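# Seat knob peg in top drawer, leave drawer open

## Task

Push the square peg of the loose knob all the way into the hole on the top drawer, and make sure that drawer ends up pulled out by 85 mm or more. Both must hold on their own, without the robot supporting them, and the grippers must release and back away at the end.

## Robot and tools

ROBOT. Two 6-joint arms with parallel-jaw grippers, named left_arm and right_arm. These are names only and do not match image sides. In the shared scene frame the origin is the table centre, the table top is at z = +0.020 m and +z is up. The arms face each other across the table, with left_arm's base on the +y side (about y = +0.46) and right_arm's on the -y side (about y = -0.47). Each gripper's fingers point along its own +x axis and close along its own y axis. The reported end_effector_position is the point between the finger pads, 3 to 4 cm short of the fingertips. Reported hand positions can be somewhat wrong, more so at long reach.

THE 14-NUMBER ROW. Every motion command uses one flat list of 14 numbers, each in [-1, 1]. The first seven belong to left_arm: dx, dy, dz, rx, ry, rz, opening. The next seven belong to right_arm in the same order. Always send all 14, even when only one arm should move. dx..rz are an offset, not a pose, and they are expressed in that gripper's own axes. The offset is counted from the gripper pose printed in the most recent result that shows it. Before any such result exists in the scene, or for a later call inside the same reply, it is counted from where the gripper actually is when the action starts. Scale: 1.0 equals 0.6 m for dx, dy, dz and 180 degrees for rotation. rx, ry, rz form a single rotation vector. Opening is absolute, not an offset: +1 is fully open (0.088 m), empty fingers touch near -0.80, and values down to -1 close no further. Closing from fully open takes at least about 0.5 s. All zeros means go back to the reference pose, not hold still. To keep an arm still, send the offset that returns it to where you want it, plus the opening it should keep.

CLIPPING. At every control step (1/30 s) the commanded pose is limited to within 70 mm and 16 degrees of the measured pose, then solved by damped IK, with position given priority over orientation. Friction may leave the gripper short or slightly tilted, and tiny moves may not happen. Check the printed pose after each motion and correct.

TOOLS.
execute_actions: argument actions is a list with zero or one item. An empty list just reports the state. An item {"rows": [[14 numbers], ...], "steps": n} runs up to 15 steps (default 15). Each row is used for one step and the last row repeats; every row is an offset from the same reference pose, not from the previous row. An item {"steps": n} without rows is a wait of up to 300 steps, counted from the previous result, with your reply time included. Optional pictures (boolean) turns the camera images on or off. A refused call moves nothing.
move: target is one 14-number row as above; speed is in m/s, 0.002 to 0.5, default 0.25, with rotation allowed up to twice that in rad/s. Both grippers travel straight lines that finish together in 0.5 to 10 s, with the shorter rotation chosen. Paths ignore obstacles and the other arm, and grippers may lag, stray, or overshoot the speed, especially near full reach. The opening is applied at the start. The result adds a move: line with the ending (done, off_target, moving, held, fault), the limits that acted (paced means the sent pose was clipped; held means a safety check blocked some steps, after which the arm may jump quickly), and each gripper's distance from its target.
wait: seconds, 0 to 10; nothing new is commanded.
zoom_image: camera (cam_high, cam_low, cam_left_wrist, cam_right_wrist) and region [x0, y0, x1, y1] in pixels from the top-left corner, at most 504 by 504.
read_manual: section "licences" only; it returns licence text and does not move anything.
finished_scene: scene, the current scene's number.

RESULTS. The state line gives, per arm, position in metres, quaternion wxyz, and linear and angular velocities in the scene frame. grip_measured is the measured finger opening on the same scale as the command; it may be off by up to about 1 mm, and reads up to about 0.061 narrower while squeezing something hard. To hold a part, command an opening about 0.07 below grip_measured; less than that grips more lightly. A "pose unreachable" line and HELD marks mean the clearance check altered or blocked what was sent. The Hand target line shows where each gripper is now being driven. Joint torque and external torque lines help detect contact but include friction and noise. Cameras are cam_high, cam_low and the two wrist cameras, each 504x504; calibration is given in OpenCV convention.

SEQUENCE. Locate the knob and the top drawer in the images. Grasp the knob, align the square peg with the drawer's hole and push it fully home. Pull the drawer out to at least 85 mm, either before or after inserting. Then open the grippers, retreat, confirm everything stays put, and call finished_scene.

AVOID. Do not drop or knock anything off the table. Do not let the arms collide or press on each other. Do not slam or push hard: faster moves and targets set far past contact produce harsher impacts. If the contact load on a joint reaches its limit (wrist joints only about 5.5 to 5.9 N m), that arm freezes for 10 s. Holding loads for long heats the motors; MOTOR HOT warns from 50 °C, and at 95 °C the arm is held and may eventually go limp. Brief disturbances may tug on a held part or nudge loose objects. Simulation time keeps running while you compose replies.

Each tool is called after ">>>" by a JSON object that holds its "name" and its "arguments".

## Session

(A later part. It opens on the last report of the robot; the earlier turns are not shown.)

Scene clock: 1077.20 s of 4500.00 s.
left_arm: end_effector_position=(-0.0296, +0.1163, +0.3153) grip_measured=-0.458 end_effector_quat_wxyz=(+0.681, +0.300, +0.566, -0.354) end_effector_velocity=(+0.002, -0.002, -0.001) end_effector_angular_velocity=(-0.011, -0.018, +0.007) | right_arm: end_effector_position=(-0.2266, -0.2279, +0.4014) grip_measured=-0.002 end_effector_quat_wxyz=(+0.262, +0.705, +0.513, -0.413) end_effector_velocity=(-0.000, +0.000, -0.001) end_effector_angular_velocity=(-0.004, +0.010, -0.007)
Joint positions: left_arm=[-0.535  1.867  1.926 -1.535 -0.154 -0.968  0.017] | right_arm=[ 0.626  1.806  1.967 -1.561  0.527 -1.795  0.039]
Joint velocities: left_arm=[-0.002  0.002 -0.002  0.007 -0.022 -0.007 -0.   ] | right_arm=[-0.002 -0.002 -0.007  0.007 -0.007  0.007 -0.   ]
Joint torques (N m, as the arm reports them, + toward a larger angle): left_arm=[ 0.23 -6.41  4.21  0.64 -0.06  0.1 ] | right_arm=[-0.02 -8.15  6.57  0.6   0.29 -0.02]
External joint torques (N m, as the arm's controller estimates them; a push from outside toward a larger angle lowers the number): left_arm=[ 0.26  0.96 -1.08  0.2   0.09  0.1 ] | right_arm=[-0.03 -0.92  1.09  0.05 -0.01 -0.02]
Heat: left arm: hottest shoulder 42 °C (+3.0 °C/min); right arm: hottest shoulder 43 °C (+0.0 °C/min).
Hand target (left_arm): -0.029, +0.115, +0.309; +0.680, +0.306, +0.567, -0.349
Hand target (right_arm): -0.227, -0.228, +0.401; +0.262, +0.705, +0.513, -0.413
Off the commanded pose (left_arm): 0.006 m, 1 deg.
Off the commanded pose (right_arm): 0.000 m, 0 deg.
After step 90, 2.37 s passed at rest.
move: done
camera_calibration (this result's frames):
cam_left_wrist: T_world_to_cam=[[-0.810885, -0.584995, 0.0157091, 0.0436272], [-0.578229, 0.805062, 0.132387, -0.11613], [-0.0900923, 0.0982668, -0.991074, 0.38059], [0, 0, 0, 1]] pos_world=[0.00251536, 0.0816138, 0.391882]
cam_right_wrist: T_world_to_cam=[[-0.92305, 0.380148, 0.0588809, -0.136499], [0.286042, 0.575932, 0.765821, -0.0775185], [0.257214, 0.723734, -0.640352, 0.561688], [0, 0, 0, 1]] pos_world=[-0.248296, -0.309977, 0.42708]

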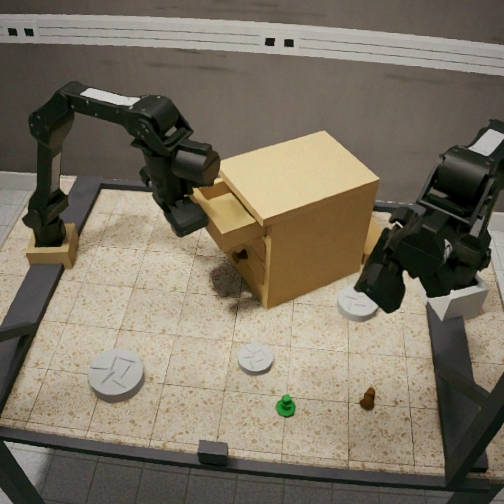

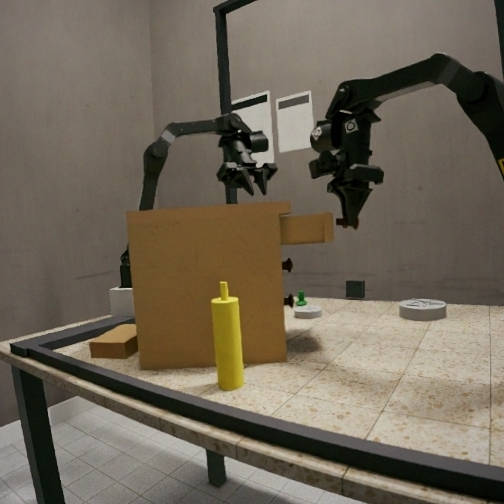

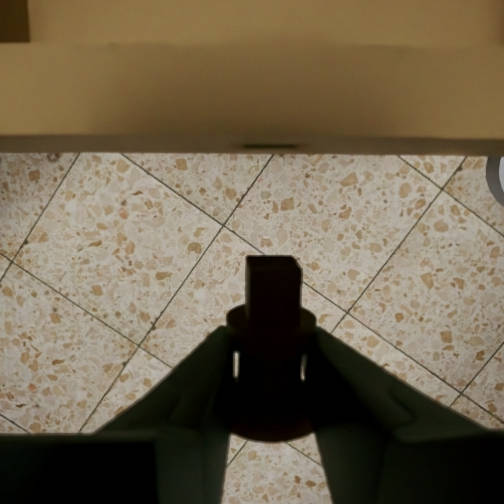

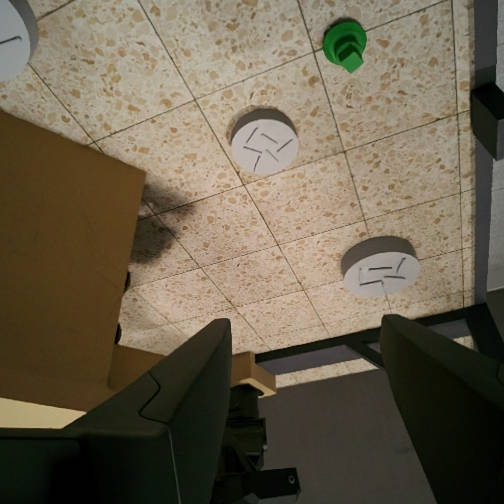

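>>> {"name": "move", "arguments": {"target": [0.016,0.002,0.003,0,0,0,-0.54,0,0,0,0,0,0,0], "speed": 0.02}}

>>> {"name": "zoom_image", "arguments": {"camera": "cam_low", "region": [280,180,410,270]}}

Scene clock: 1081.03 s of 4500.00 s.
left_arm: end_effector_position=(-0.0283, +0.1134, +0.3058) grip_measured=-0.458 end_effector_quat_wxyz=(+0.681, +0.302, +0.565, -0.354) end_effector_velocity=(-0.003, -0.001, -0.000) end_effector_angular_velocity=(-0.014, +0.014, +0.004) | right_arm: end_effector_position=(-0.2266, -0.2279, +0.4014) grip_measured=-0.002 end_effector_quat_wxyz=(+0.262, +0.705, +0.513, -0.413) end_effector_velocity=(+0.002, -0.001, -0.002) end_effector_angular_velocity=(-0.023, +0.001, +0.003)
Joint positions: left_arm=[-0.529  1.867  1.887 -1.498 -0.154 -0.961  0.017] | right_arm=[ 0.626  1.806  1.967 -1.561  0.527 -1.795  0.039]
Joint velocities: left_arm=[-0.002 -0.007 -0.012  0.022  0.007 -0.007 -0.   ] | right_arm=[-0.007 -0.002 -0.002 -0.007 -0.022 -0.007 -0.   ]
Joint torques (N m, as the arm reports them, + toward a larger angle): left_arm=[ 0.3  -8.5   4.19  0.59 -0.13  0.11] | right_arm=[ 0.   -8.08  6.61  0.6   0.29 -0.02]
External joint torques (N m, as the arm's controller estimates them; a push from outside toward a larger angle lowers the number): left_arm=[ 0.31 -1.01 -1.19  0.14  0.02  0.11] | right_arm=[ 0.06 -0.92  1.17  0.05 -0.01 -0.02]
Heat: left arm: hottest shoulder 42 °C (+3.0 °C/min); right arm: hottest shoulder 43 °C (+0.0 °C/min).
Hand target (left_arm): -0.027, +0.114, +0.306; +0.681, +0.301, +0.566, -0.354
Hand target (right_arm): -0.227, -0.228, +0.401; +0.262, +0.705, +0.513, -0.413
Off the commanded pose (left_arm): 0.002 m, 0 deg.
Off the commanded pose (right_arm): 0.000 m, 0 deg.
After step 90, 0.07 s passed at rest.
move: done
camera_calibration (this result's frames):
cam_left_wrist: T_world_to_cam=[[-0.811729, -0.583895, 0.0127432, 0.0438476], [-0.577336, 0.805524, 0.133474, -0.112188], [-0.0881995, 0.100987, -0.99097, 0.371283], [0, 0, 0, 1]] pos_world=[0.00356909, 0.0784779, 0.382346]
cam_right_wrist: T_world_to_cam=[[-0.92305, 0.380148, 0.0588809, -0.136499], [0.286042, 0.575932, 0.765821, -0.0775185], [0.257214, 0.723734, -0.640352, 0.561688], [0, 0, 0, 1]] pos_world=[-0.248296, -0.309977, 0.42708]

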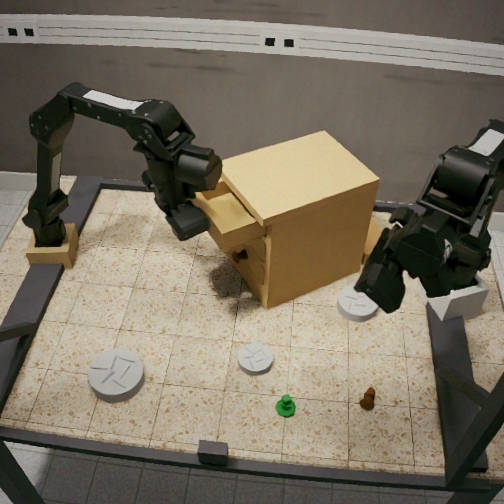

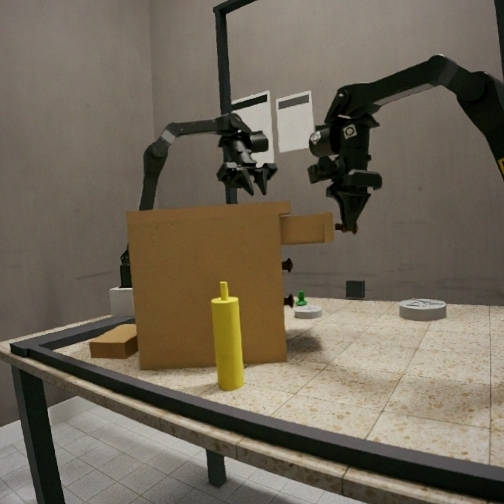

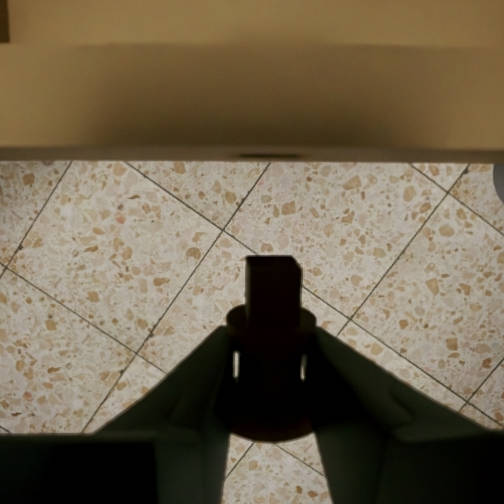

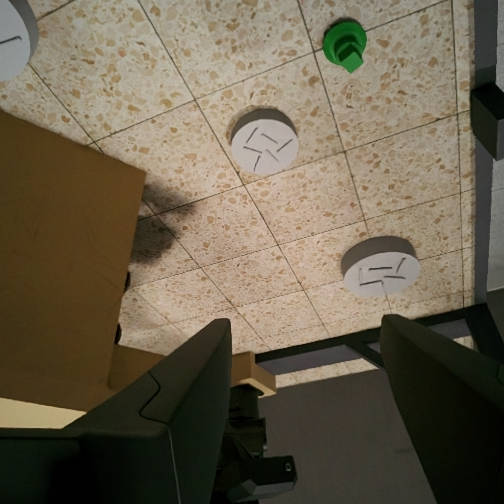

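Region (280, 180, 410, 270) of cam_low's 504x504 image, scaled by 3.877, with more detail than that image has; it fills the top 349 rows of this view, and the rest is white.

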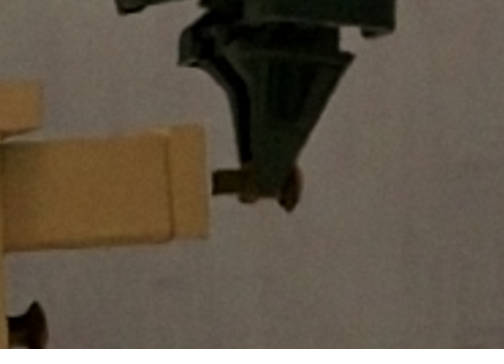

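>>> {"name": "move", "arguments": {"target": [-0.008,0,0,0,0,0,-0.54, 0,0,0,0,0,0,0.0], "speed": 0.03}}

Scene clock: 1093.73 s of 4500.00 s.
left_arm: end_effector_position=(-0.0276, +0.1154, +0.3079) grip_measured=-0.458 end_effector_quat_wxyz=(+0.681, +0.305, +0.565, -0.352) end_effector_velocity=(+0.001, +0.001, +0.001) end_effector_angular_velocity=(-0.003, -0.005, +0.020) | right_arm: end_effector_position=(-0.2266, -0.2279, +0.4014) grip_measured=-0.002 end_effector_quat_wxyz=(+0.262, +0.705, +0.513, -0.413) end_effector_velocity=(+0.001, -0.001, -0.001) end_effector_angular_velocity=(-0.001, -0.018, +0.007)
Joint positions: left_arm=[-0.529  1.867  1.897 -1.514 -0.154 -0.96   0.017] | right_arm=[ 0.626  1.806  1.967 -1.561  0.527 -1.795  0.039]
Joint velocities: left_arm=[-0.002 -0.002  0.002 -0.007 -0.007 -0.022 -0.   ] | right_arm=[ 0.002  0.002 -0.002 -0.007  0.007 -0.007 -0.   ]
Joint torques (N m, as the arm reports them, + toward a larger angle): left_arm=[-0.25 -7.2   6.37  0.14 -0.14 -0.06] | right_arm=[ 0.   -8.1   6.61  0.61  0.28 -0.02]
External joint torques (N m, as the arm's controller estimates them; a push from outside toward a larger angle lowers the number): left_arm=[-0.26  0.17  1.05 -0.29  0.01 -0.06] | right_arm=[ 0.02 -0.85  1.14  0.07 -0.03 -0.02]
Heat: left arm: hottest shoulder 43 °C (+3.0 °C/min); right arm: hottest shoulder 43 °C (+0.0 °C/min).
Hand target (left_arm): -0.029, +0.114, +0.310; +0.681, +0.302, +0.565, -0.354
Hand target (right_arm): -0.227, -0.228, +0.401; +0.262, +0.705, +0.513, -0.413
Off the commanded pose (left_arm): 0.003 m, 0 deg.
Off the commanded pose (right_arm): 0.000 m, 0 deg.
After step 90, 9.00 s passed at rest.
move: done
camera_calibration (this result's frames):
cam_left_wrist: T_world_to_cam=[[-0.811974, -0.583656, 0.00662114, 0.0475016], [-0.577391, 0.804818, 0.137433, -0.114815], [-0.0855424, 0.107769, -0.990489, 0.372449], [0, 0, 0, 1]] pos_world=[0.00413688, 0.0799916, 0.384372]
cam_right_wrist: T_world_to_cam=[[-0.92305, 0.380148, 0.0588809, -0.136499], [0.286042, 0.575932, 0.765821, -0.0775185], [0.257214, 0.723734, -0.640352, 0.561688], [0, 0, 0, 1]] pos_world=[-0.248296, -0.309977, 0.42708]

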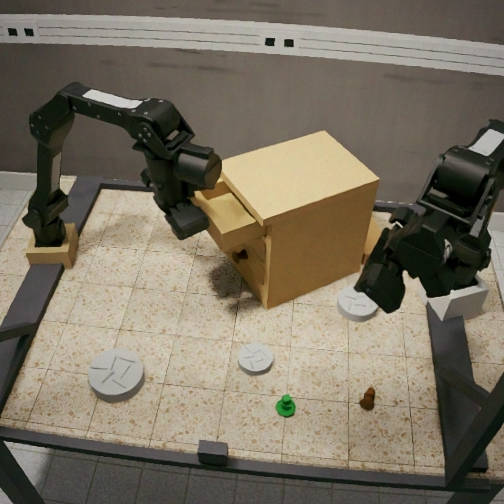

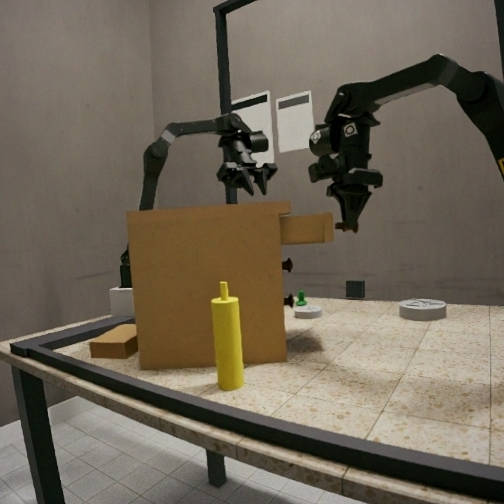

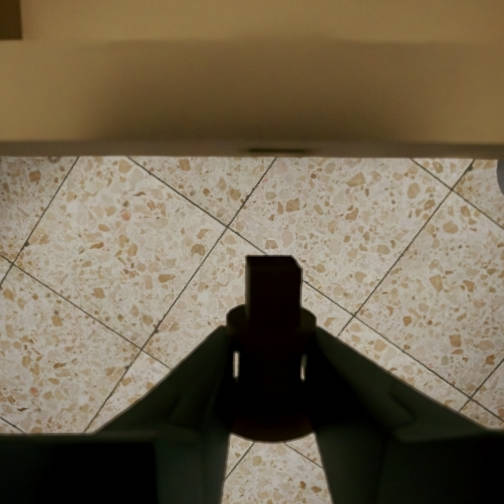

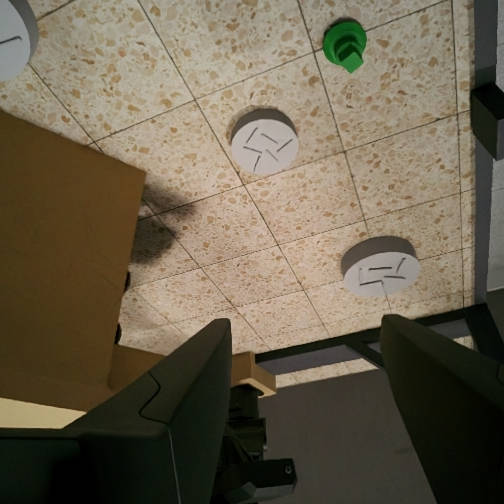

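>>> {"name": "zoom_image", "arguments": {"camera": "cam_low", "region": [280,180,410,270]}}

>>> {"name": "move", "arguments": {"target": [0,-0.002,0.025,0,0,0,-0.54, 0,0,0,0,0,0,0.0], "speed": 0.02}}

Region (280, 180, 410, 270) of cam_low's 504x504 image, scaled by 3.877, with more detail than that image has; it fills the top 349 rows of this view, and the rest is white.

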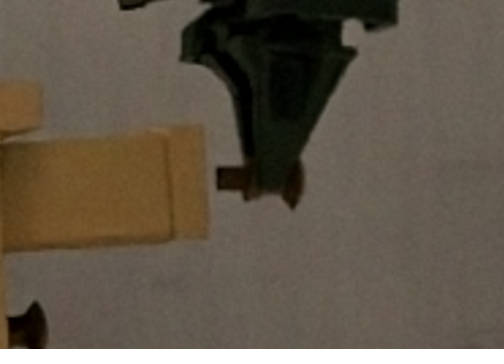

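Scene clock: 1097.80 s of 4500.00 s.
left_arm: end_effector_position=(-0.0204, +0.1056, +0.3112) grip_measured=-0.458 end_effector_quat_wxyz=(+0.682, +0.304, +0.564, -0.352) end_effector_velocity=(+0.005, +0.001, +0.001) end_effector_angular_velocity=(+0.008, -0.025, +0.012) | right_arm: end_effector_position=(-0.2266, -0.2279, +0.4014) grip_measured=-0.002 end_effector_quat_wxyz=(+0.262, +0.705, +0.513, -0.413) end_effector_velocity=(+0.002, -0.002, +0.001) end_effector_angular_velocity=(-0.008, -0.002, +0.005)
Joint positions: left_arm=[-0.502  1.897  1.95  -1.531 -0.154 -0.931  0.017] | right_arm=[ 0.626  1.806  1.967 -1.561  0.527 -1.795  0.039]
Joint velocities: left_arm=[ 0.002  0.007  0.012 -0.022 -0.022 -0.007 -0.   ] | right_arm=[-0.002 -0.007 -0.002 -0.007 -0.007 -0.007 -0.   ]
Joint torques (N m, as the arm reports them, + toward a larger angle): left_arm=[ 0.44 -6.67  6.34  0.13 -0.09  0.06] | right_arm=[ 0.04 -8.1   6.59  0.61  0.28 -0.02]
External joint torques (N m, as the arm's controller estimates them; a push from outside toward a larger angle lowers the number): left_arm=[ 0.47  0.89  1.08 -0.3   0.06  0.06] | right_arm=[ 0.03 -0.8   1.1   0.07 -0.02 -0.02]
Heat: left arm: hottest shoulder 43 °C (+2.0 °C/min); right arm: hottest shoulder 43 °C (+0.0 °C/min).
Hand target (left_arm): -0.020, +0.103, +0.310; +0.681, +0.305, +0.565, -0.351
Hand target (right_arm): -0.227, -0.228, +0.401; +0.262, +0.705, +0.513, -0.413
Off the commanded pose (left_arm): 0.003 m, 0 deg.
Off the commanded pose (right_arm): 0.000 m, 0 deg.
After step 90, 0.07 s passed at rest.
move: done
camera_calibration (this result's frames):
cam_left_wrist: T_world_to_cam=[[-0.812386, -0.58308, 0.00686893, 0.0474349], [-0.577068, 0.805591, 0.134219, -0.102321], [-0.0837939, 0.105074, -0.990928, 0.377776], [0, 0, 0, 1]] pos_world=[0.0111444, 0.0703931, 0.387757]
cam_right_wrist: T_world_to_cam=[[-0.92305, 0.380148, 0.0588809, -0.136499], [0.286042, 0.575932, 0.765821, -0.0775185], [0.257214, 0.723734, -0.640352, 0.561688], [0, 0, 0, 1]] pos_world=[-0.248296, -0.309977, 0.42708]

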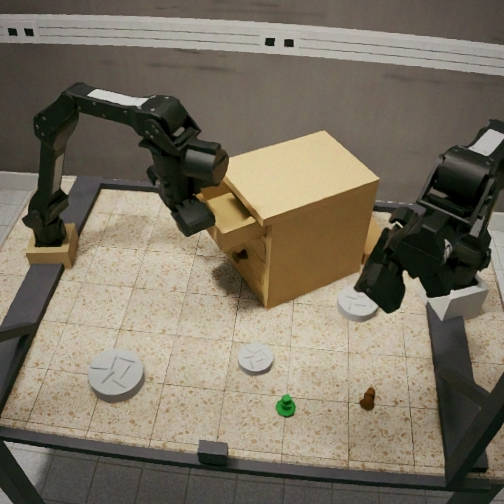

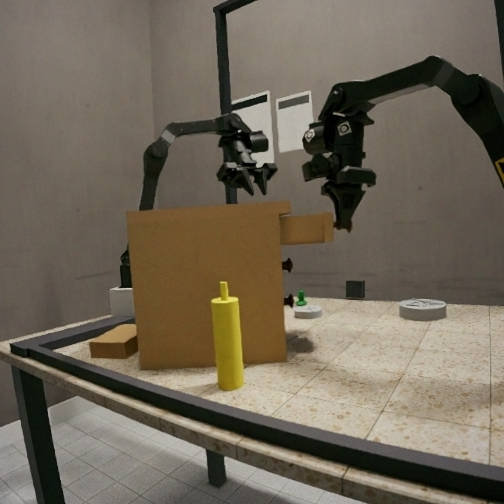

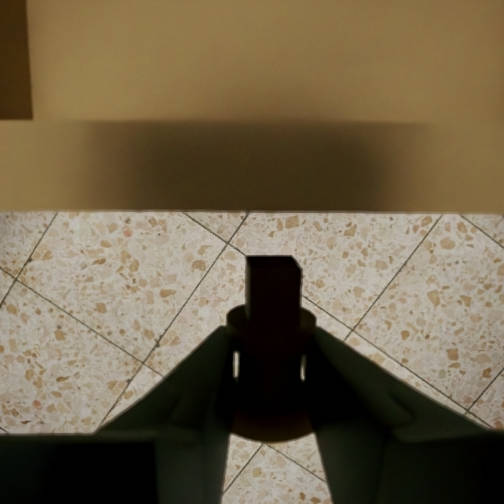

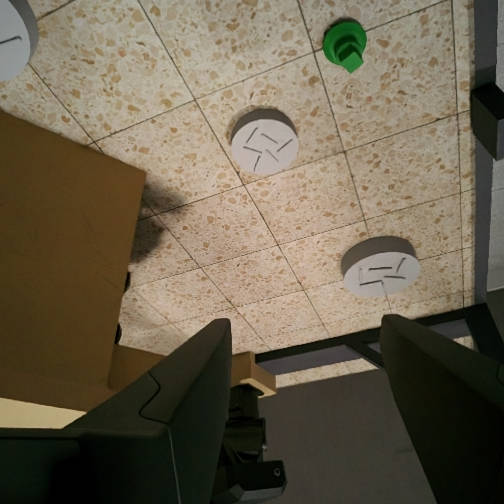

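>>> {"name": "zoom_image", "arguments": {"camera": "cam_low", "region": [280,180,410,270]}}

>>> {"name": "move", "arguments": {"target": [0.003,-0.008,0.005,0,0,0,-0.54, 0,0,0,0,0,0,0.0], "speed": 0.02}}

Region (280, 180, 410, 270) of cam_low's 504x504 image, scaled by 3.877, with more detail than that image has; it fills the top 349 rows of this view, and the rest is white.

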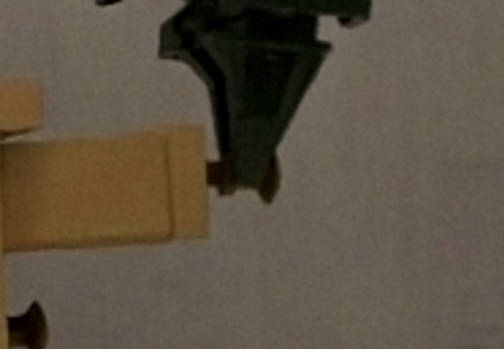

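Scene clock: 1105.83 s of 4500.00 s.
left_arm: end_effector_position=(-0.0213, +0.1031, +0.3104) grip_measured=-0.458 end_effector_quat_wxyz=(+0.682, +0.305, +0.564, -0.352) end_effector_velocity=(+0.003, +0.002, -0.001) end_effector_angular_velocity=(+0.011, -0.025, +0.021) | right_arm: end_effector_position=(-0.2266, -0.2279, +0.4014) grip_measured=-0.002 end_effector_quat_wxyz=(+0.262, +0.705, +0.513, -0.413) end_effector_velocity=(+0.001, -0.000, +0.000) end_effector_angular_velocity=(-0.000, -0.021, +0.020)
Joint positions: left_arm=[-0.502  1.908  1.961 -1.532 -0.154 -0.93   0.017] | right_arm=[ 0.626  1.806  1.967 -1.561  0.527 -1.795  0.039]
Joint velocities: left_arm=[-0.002  0.007  0.007 -0.022 -0.022 -0.022 -0.   ] | right_arm=[ 0.002  0.002  0.002 -0.007  0.007 -0.022 -0.   ]
Joint torques (N m, as the arm reports them, + toward a larger angle): left_arm=[-0.01 -6.56  6.43  0.23 -0.15 -0.02] | right_arm=[ 0.01 -8.08  6.59  0.6   0.28 -0.02]
External joint torques (N m, as the arm's controller estimates them; a push from outside toward a larger angle lowers the number): left_arm=[-0.07  1.1   1.14 -0.21  0.01 -0.02] | right_arm=[-0.02 -0.9   1.16  0.07 -0.01 -0.02]
Heat: left arm: hottest shoulder 42 °C (+1.0 °C/min); right arm: hottest shoulder 43 °C (+0.0 °C/min).
Hand target (left_arm): -0.023, +0.100, +0.310; +0.682, +0.304, +0.564, -0.352
Hand target (right_arm): -0.227, -0.228, +0.401; +0.262, +0.705, +0.513, -0.413
Off the commanded pose (left_arm): 0.003 m, 0 deg.
Off the commanded pose (right_arm): 0.000 m, 0 deg.
After step 90, 4.33 s passed at rest.
move: done
camera_calibration (this result's frames):
cam_left_wrist: T_world_to_cam=[[-0.812824, -0.58247, 0.00673304, 0.0451938], [-0.576477, 0.806013, 0.134229, -0.100713], [-0.0836116, 0.105223, -0.990927, 0.377196], [0, 0, 0, 1]] pos_world=[0.0102139, 0.06781, 0.386989]
cam_right_wrist: T_world_to_cam=[[-0.92305, 0.380148, 0.0588809, -0.136499], [0.286042, 0.575932, 0.765821, -0.0775185], [0.257214, 0.723734, -0.640352, 0.561688], [0, 0, 0, 1]] pos_world=[-0.248296, -0.309977, 0.42708]

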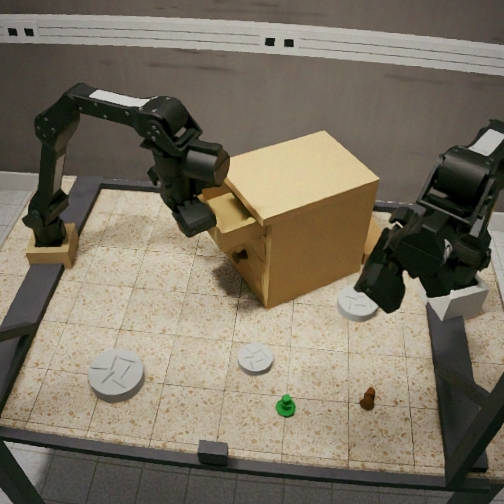

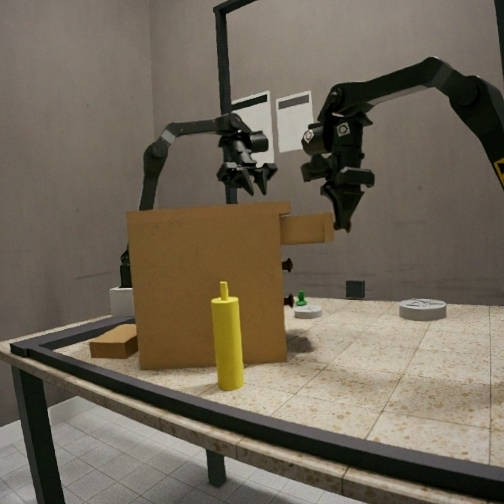

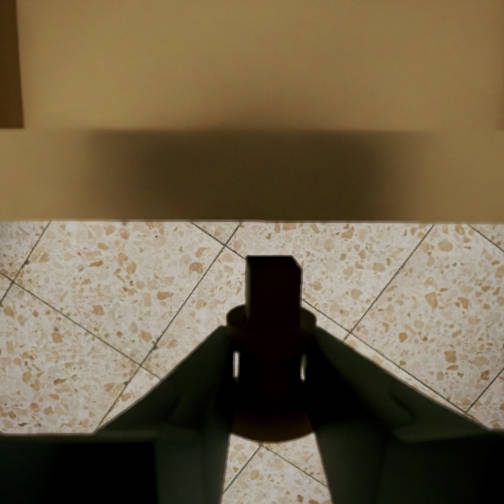

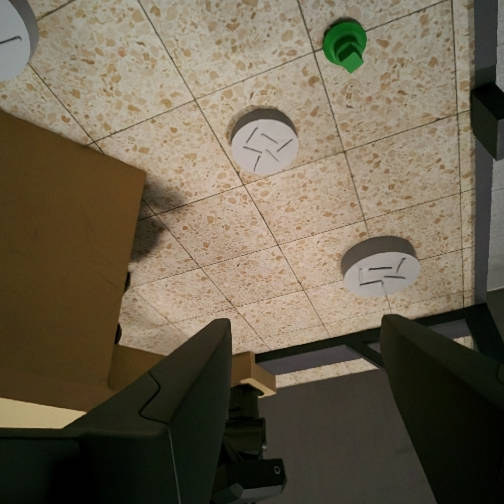

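>>> {"name": "move", "arguments": {"target": [0.001,-0.007,0.012,0,0,0,-0.54, 0,0,0,0,0,0,0.0], "speed": 0.015}}

>>> {"name": "zoom_image", "arguments": {"camera": "cam_low", "region": [280,180,410,270]}}

Scene clock: 1111.63 s of 4500.00 s.
left_arm: end_effector_position=(-0.0211, +0.0979, +0.3117) grip_measured=-0.458 end_effector_quat_wxyz=(+0.682, +0.304, +0.564, -0.353) end_effector_velocity=(-0.001, -0.003, +0.001) end_effector_angular_velocity=(-0.007, -0.003, +0.020) | right_arm: end_effector_position=(-0.2266, -0.2279, +0.4014) grip_measured=-0.002 end_effector_quat_wxyz=(+0.262, +0.705, +0.513, -0.413) end_effector_velocity=(+0.003, +0.000, +0.000) end_effector_angular_velocity=(+0.003, -0.006, -0.010)
Joint positions: left_arm=[-0.497  1.93   1.996 -1.542 -0.154 -0.924  0.017] | right_arm=[ 0.626  1.806  1.967 -1.561  0.527 -1.795  0.039]
Joint velocities: left_arm=[-0.002  0.012  0.022 -0.007 -0.007 -0.022  0.   ] | right_arm=[-0.002 -0.002 -0.002 -0.007  0.007  0.007 -0.   ]
Joint torques (N m, as the arm reports them, + toward a larger angle): left_arm=[ 0.33 -6.78  6.34  0.19 -0.12  0.13] | right_arm=[ 0.04 -8.11  6.59  0.61  0.29 -0.01]
External joint torques (N m, as the arm's controller estimates them; a push from outside toward a larger angle lowers the number): left_arm=[ 0.33  1.02  1.03 -0.27  0.03  0.13] | right_arm=[ 0.02 -0.81  1.08  0.06 -0.02 -0.01]
Heat: left arm: hottest shoulder 42 °C (+0.0 °C/min); right arm: hottest shoulder 43 °C (+0.0 °C/min).
Hand target (left_arm): -0.021, +0.095, +0.311; +0.682, +0.305, +0.564, -0.353
Hand target (right_arm): -0.227, -0.228, +0.401; +0.262, +0.705, +0.513, -0.413
Off the commanded pose (left_arm): 0.003 m, 0 deg.
Off the commanded pose (right_arm): 0.000 m, 0 deg.
After step 90, 2.03 s passed at rest.
move: done
camera_calibration (this result's frames):
cam_left_wrist: T_world_to_cam=[[-0.813651, -0.581302, 0.00775493, 0.0418757], [-0.575333, 0.807068, 0.132788, -0.0962792], [-0.0834485, 0.103581, -0.991114, 0.379216], [0, 0, 0, 1]] pos_world=[0.0103246, 0.0627667, 0.388306]
cam_right_wrist: T_world_to_cam=[[-0.92305, 0.380148, 0.0588809, -0.136499], [0.286042, 0.575932, 0.765821, -0.0775185], [0.257214, 0.723734, -0.640352, 0.561688], [0, 0, 0, 1]] pos_world=[-0.248296, -0.309977, 0.42708]

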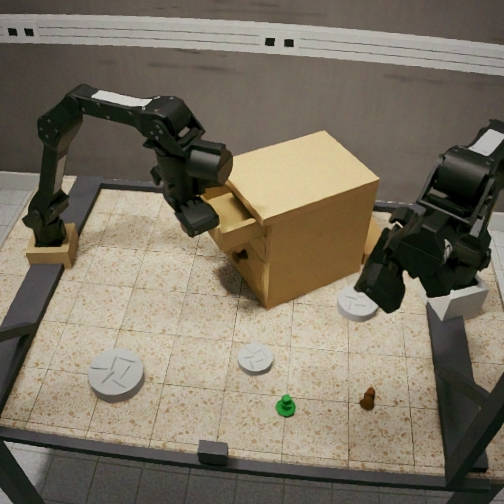

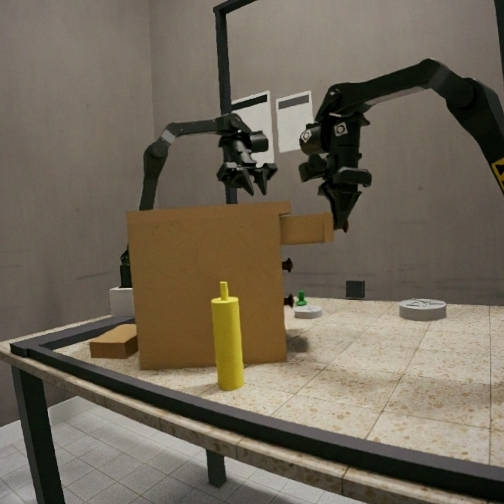

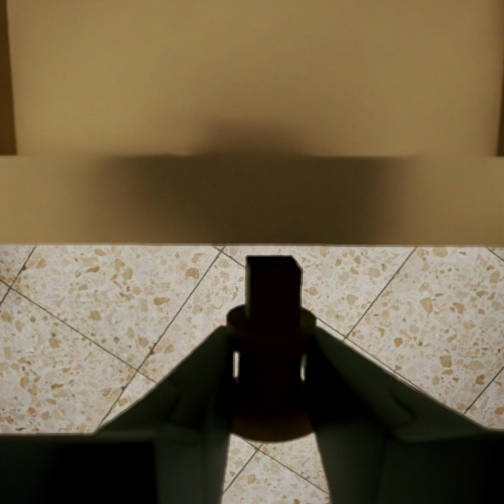

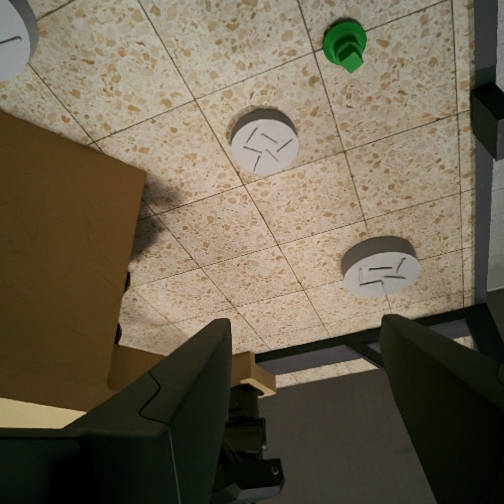

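Region (280, 180, 410, 270) of cam_low's 504x504 image, scaled by 3.877, with more detail than that image has; it fills the top 349 rows of this view, and the rest is white.

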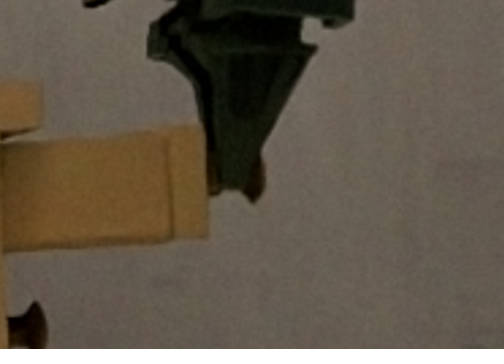

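>>> {"name": "move", "arguments": {"target": [0.005,0,0.010,0,0,0,-0.54, 0,0,0,0,0,0,0.0], "speed": 0.01}}

>>> {"name": "zoom_image", "arguments": {"camera": "cam_low", "region": [280,180,410,270]}}

Scene clock: 1115.30 s of 4500.00 s.
left_arm: end_effector_position=(-0.0176, +0.0963, +0.3119) grip_measured=-0.458 end_effector_quat_wxyz=(+0.682, +0.305, +0.563, -0.354) end_effector_velocity=(-0.000, -0.001, +0.001) end_effector_angular_velocity=(-0.008, -0.006, -0.009) | right_arm: end_effector_position=(-0.2266, -0.2279, +0.4014) grip_measured=-0.002 end_effector_quat_wxyz=(+0.262, +0.705, +0.513, -0.413) end_effector_velocity=(-0.000, +0.000, -0.001) end_effector_angular_velocity=(-0.008, -0.005, +0.018)
Joint positions: left_arm=[-0.486  1.931  1.998 -1.541 -0.154 -0.913  0.017] | right_arm=[ 0.626  1.806  1.967 -1.561  0.527 -1.795  0.039]
Joint velocities: left_arm=[-0.002 -0.002 -0.002  0.007 -0.007  0.007 -0.   ] | right_arm=[-0.002 -0.002 -0.007  0.007 -0.007 -0.022 -0.   ]
Joint torques (N m, as the arm reports them, + toward a larger angle): left_arm=[ 0.33 -6.88  5.8   0.61 -0.09  0.09] | right_arm=[ 0.01 -8.05  6.59  0.6   0.28 -0.02]
External joint torques (N m, as the arm's controller estimates them; a push from outside toward a larger angle lowers the number): left_arm=[0.37 0.9  0.5  0.13 0.05 0.08] | right_arm=[ 0.   -0.84  1.14  0.06 -0.02 -0.02]
Heat: left arm: hottest shoulder 42 °C (+0.0 °C/min); right arm: hottest shoulder 43 °C (+0.0 °C/min).
Hand target (left_arm): -0.017, +0.093, +0.310; +0.682, +0.305, +0.564, -0.353
Hand target (right_arm): -0.227, -0.228, +0.401; +0.262, +0.705, +0.513, -0.413
Off the commanded pose (left_arm): 0.004 m, 0 deg.
Off the commanded pose (right_arm): 0.000 m, 0 deg.
move: done
camera_calibration (this result's frames):
cam_left_wrist: T_world_to_cam=[[-0.814213, -0.580517, 0.00755175, 0.0437343], [-0.574674, 0.80773, 0.131609, -0.0926322], [-0.0825012, 0.102818, -0.991273, 0.380035], [0, 0, 0, 1]] pos_world=[0.0137291, 0.0611358, 0.38858]
cam_right_wrist: T_world_to_cam=[[-0.92305, 0.380148, 0.0588809, -0.136499], [0.286042, 0.575932, 0.765821, -0.0775185], [0.257214, 0.723734, -0.640352, 0.561688], [0, 0, 0, 1]] pos_world=[-0.248296, -0.309977, 0.42708]

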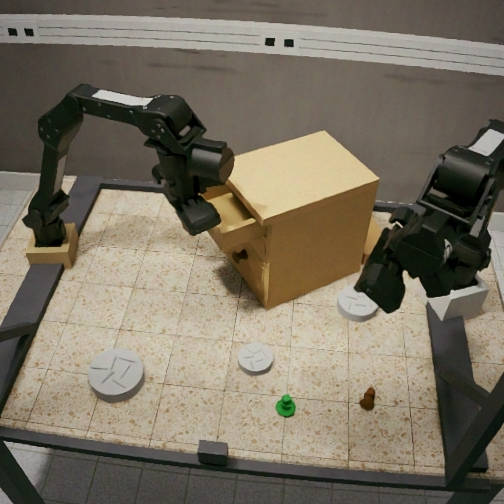

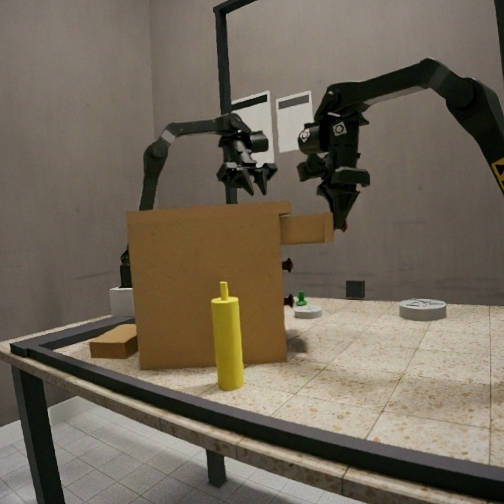

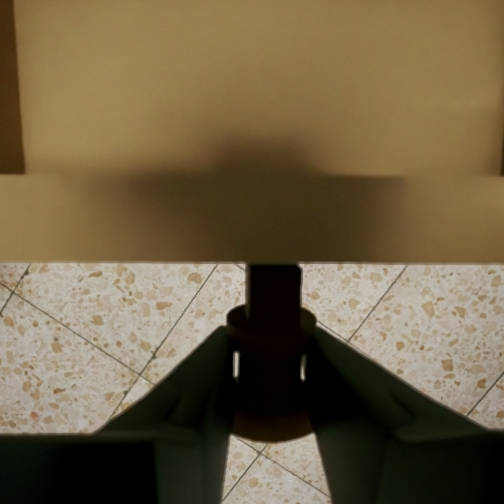

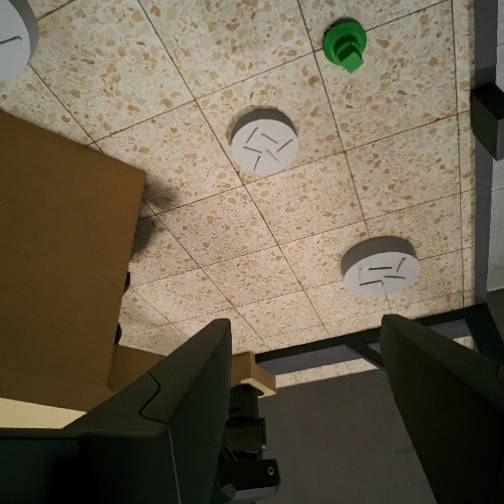

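Region (280, 180, 410, 270) of cam_low's 504x504 image, scaled by 3.877, with more detail than that image has; it fills the top 349 rows of this view, and the rest is white.

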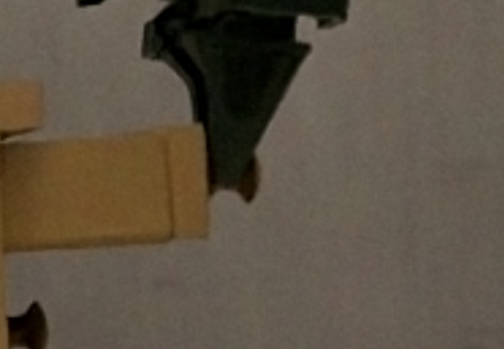

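>>> {"name": "move", "arguments": {"target": [0.005,-0.008,-0.002,0,0,0,-0.54, 0,0,0,0,0,0,0.0], "speed": 0.01}}

>>> {"name": "zoom_image", "arguments": {"camera": "cam_low", "region": [280,180,410,270]}}

Scene clock: 1120.87 s of 4500.00 s.
left_arm: end_effector_position=(-0.0199, +0.0959, +0.3118) grip_measured=-0.458 end_effector_quat_wxyz=(+0.682, +0.302, +0.563, -0.355) end_effector_velocity=(-0.001, +0.002, +0.000) end_effector_angular_velocity=(+0.005, -0.010, -0.014) | right_arm: end_effector_position=(-0.2266, -0.2279, +0.4014) grip_measured=-0.002 end_effector_quat_wxyz=(+0.262, +0.705, +0.513, -0.413) end_effector_velocity=(+0.002, +0.001, -0.001) end_effector_angular_velocity=(+0.001, -0.010, -0.010)
Joint positions: left_arm=[-0.492  1.931  1.998 -1.537 -0.154 -0.919  0.017] | right_arm=[ 0.626  1.806  1.967 -1.561  0.527 -1.795  0.039]
Joint velocities: left_arm=[-0.007 -0.002 -0.002 -0.007 -0.007  0.007 -0.   ] | right_arm=[-0.002  0.002 -0.002 -0.007  0.007  0.007 -0.   ]
Joint torques (N m, as the arm reports them, + toward a larger angle): left_arm=[-0.32 -6.82  5.12  0.6  -0.19 -0.06] | right_arm=[ 0.01 -8.09  6.63  0.59  0.28 -0.02]
External joint torques (N m, as the arm's controller estimates them; a push from outside toward a larger angle lowers the number): left_arm=[-0.33  1.02 -0.18  0.13 -0.04 -0.06] | right_arm=[ 0.01 -0.88  1.17  0.04 -0.02 -0.02]
Heat: left arm: hottest shoulder 42 °C (+0.0 °C/min); right arm: hottest shoulder 43 °C (+0.0 °C/min).
Hand target (left_arm): -0.022, +0.094, +0.309; +0.682, +0.305, +0.563, -0.354
Hand target (right_arm): -0.227, -0.228, +0.401; +0.262, +0.705, +0.513, -0.413
Off the commanded pose (left_arm): 0.004 m, 0 deg.
Off the commanded pose (right_arm): 0.000 m, 0 deg.
After step 90, 1.77 s passed at rest.
move: done
camera_calibration (this result's frames):
cam_left_wrist: T_world_to_cam=[[-0.813591, -0.581318, 0.0118224, 0.0404528], [-0.575232, 0.807703, 0.129318, -0.0929055], [-0.084724, 0.0984114, -0.991533, 0.380303], [0, 0, 0, 1]] pos_world=[0.0116905, 0.0611298, 0.388619]
cam_right_wrist: T_world_to_cam=[[-0.92305, 0.380148, 0.0588809, -0.136499], [0.286042, 0.575932, 0.765821, -0.0775185], [0.257214, 0.723734, -0.640352, 0.561688], [0, 0, 0, 1]] pos_world=[-0.248296, -0.309977, 0.42708]

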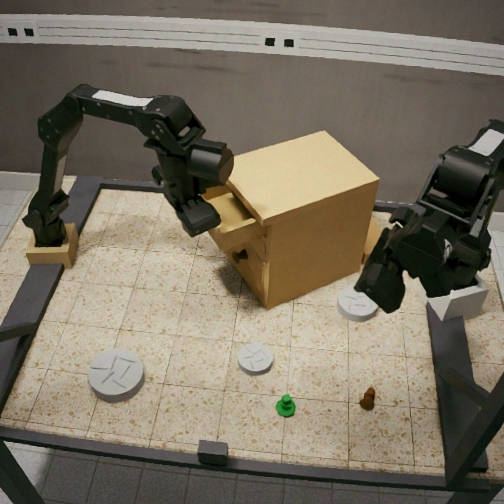

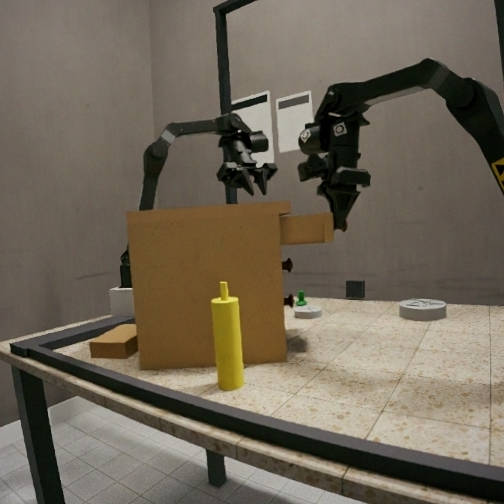

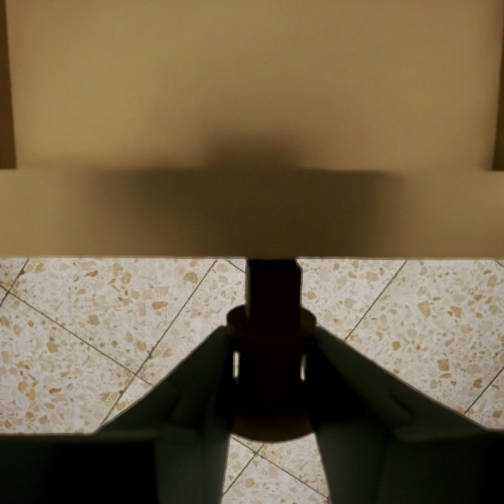

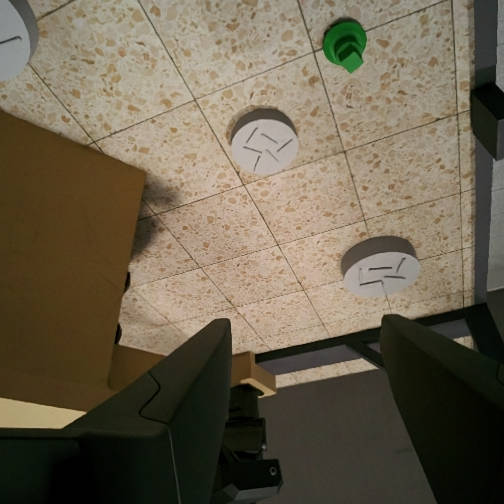

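Region (280, 180, 410, 270) of cam_low's 504x504 image, scaled by 3.877, with more detail than that image has; it fills the top 349 rows of this view, and the rest is white.

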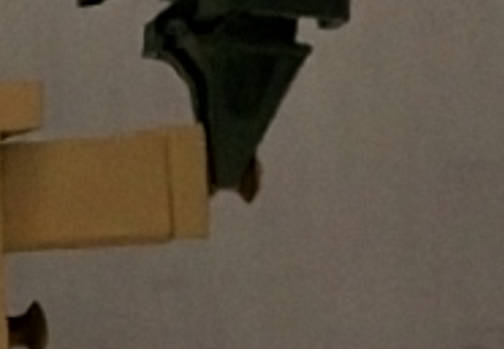

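>>> {"name": "move", "arguments": {"target": [0.006,-0.004,0.013,0,0,0,-0.54, 0,0,0,0,0,0,0.0], "speed": 0.01}}

>>> {"name": "zoom_image", "arguments": {"camera": "cam_low", "region": [280,180,410,270]}}

Scene clock: 1126.93 s of 4500.00 s.
left_arm: end_effector_position=(-0.0180, +0.0920, +0.3106) grip_measured=-0.458 end_effector_quat_wxyz=(+0.682, +0.304, +0.563, -0.356) end_effector_velocity=(-0.001, +0.002, +0.001) end_effector_angular_velocity=(+0.002, +0.009, +0.018) | right_arm: end_effector_position=(-0.2266, -0.2279, +0.4014) grip_measured=-0.002 end_effector_quat_wxyz=(+0.262, +0.705, +0.513, -0.413) end_effector_velocity=(+0.004, -0.002, -0.004) end_effector_angular_velocity=(-0.023, -0.027, +0.005)
Joint positions: left_arm=[-0.483  1.945  2.012 -1.537 -0.154 -0.908  0.017] | right_arm=[ 0.626  1.806  1.967 -1.561  0.527 -1.795  0.039]
Joint velocities: left_arm=[-0.002 -0.002  0.002 -0.007  0.007 -0.022 -0.   ] | right_arm=[-0.002  0.002 -0.007 -0.022 -0.007 -0.007 -0.   ]
Joint torques (N m, as the arm reports them, + toward a larger angle): left_arm=[ 0.46 -6.59  6.53  0.45 -0.13  0.11] | right_arm=[ 0.01 -8.11  6.59  0.6   0.28 -0.01]
External joint torques (N m, as the arm's controller estimates them; a push from outside toward a larger angle lowers the number): left_arm=[0.48 1.34 1.23 0.   0.02 0.11] | right_arm=[ 0.01 -0.97  1.18  0.06 -0.02 -0.01]
Heat: left arm: hottest shoulder 42 °C (-1.0 °C/min); right arm: hottest shoulder 43 °C (+0.0 °C/min).
Hand target (left_arm): -0.017, +0.088, +0.310; +0.682, +0.302, +0.563, -0.355
Hand target (right_arm): -0.227, -0.228, +0.401; +0.262, +0.705, +0.513, -0.413
Off the commanded pose (left_arm): 0.005 m, 0 deg.
Off the commanded pose (right_arm): 0.000 m, 0 deg.
After step 90, 1.97 s passed at rest.
move: done
camera_calibration (this result's frames):
cam_left_wrist: T_world_to_cam=[[-0.815304, -0.578944, 0.0101788, 0.040033], [-0.572978, 0.809189, 0.130038, -0.088835], [-0.0835214, 0.100188, -0.991457, 0.3795], [0, 0, 0, 1]] pos_world=[0.0134349, 0.0570396, 0.387403]
cam_right_wrist: T_world_to_cam=[[-0.92305, 0.380148, 0.0588809, -0.136499], [0.286042, 0.575932, 0.765821, -0.0775185], [0.257214, 0.723734, -0.640352, 0.561688], [0, 0, 0, 1]] pos_world=[-0.248296, -0.309977, 0.42708]

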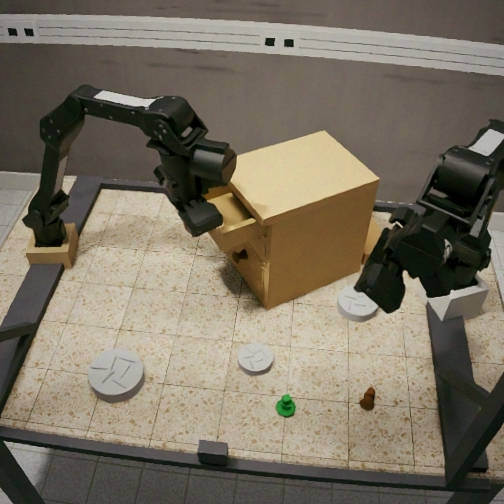

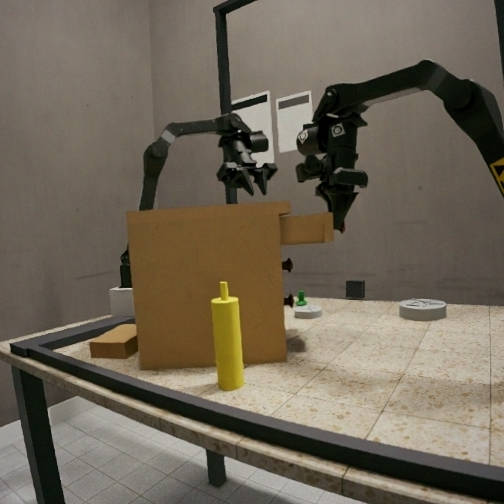

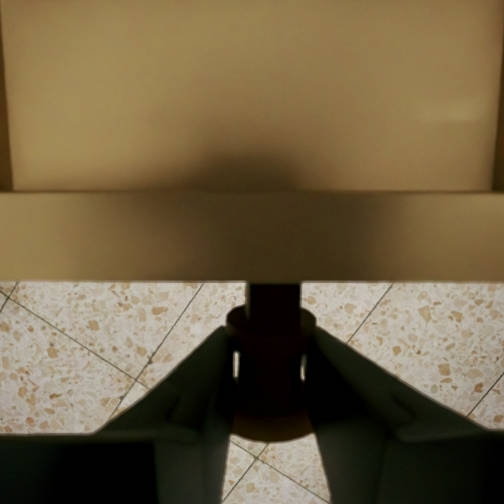

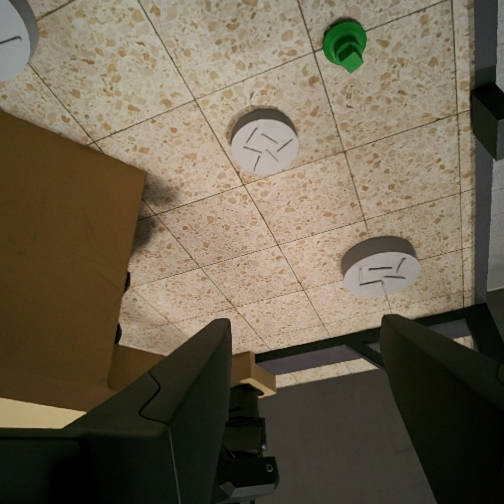

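Region (280, 180, 410, 270) of cam_low's 504x504 image, scaled by 3.877, with more detail than that image has; it fills the top 349 rows of this view, and the rest is white.

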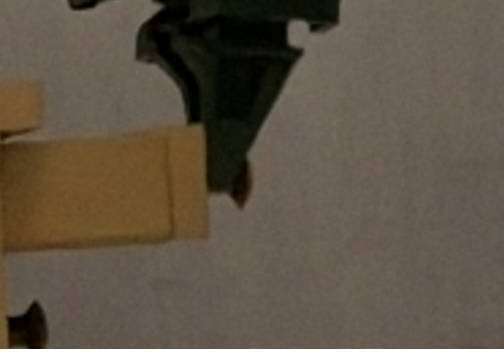

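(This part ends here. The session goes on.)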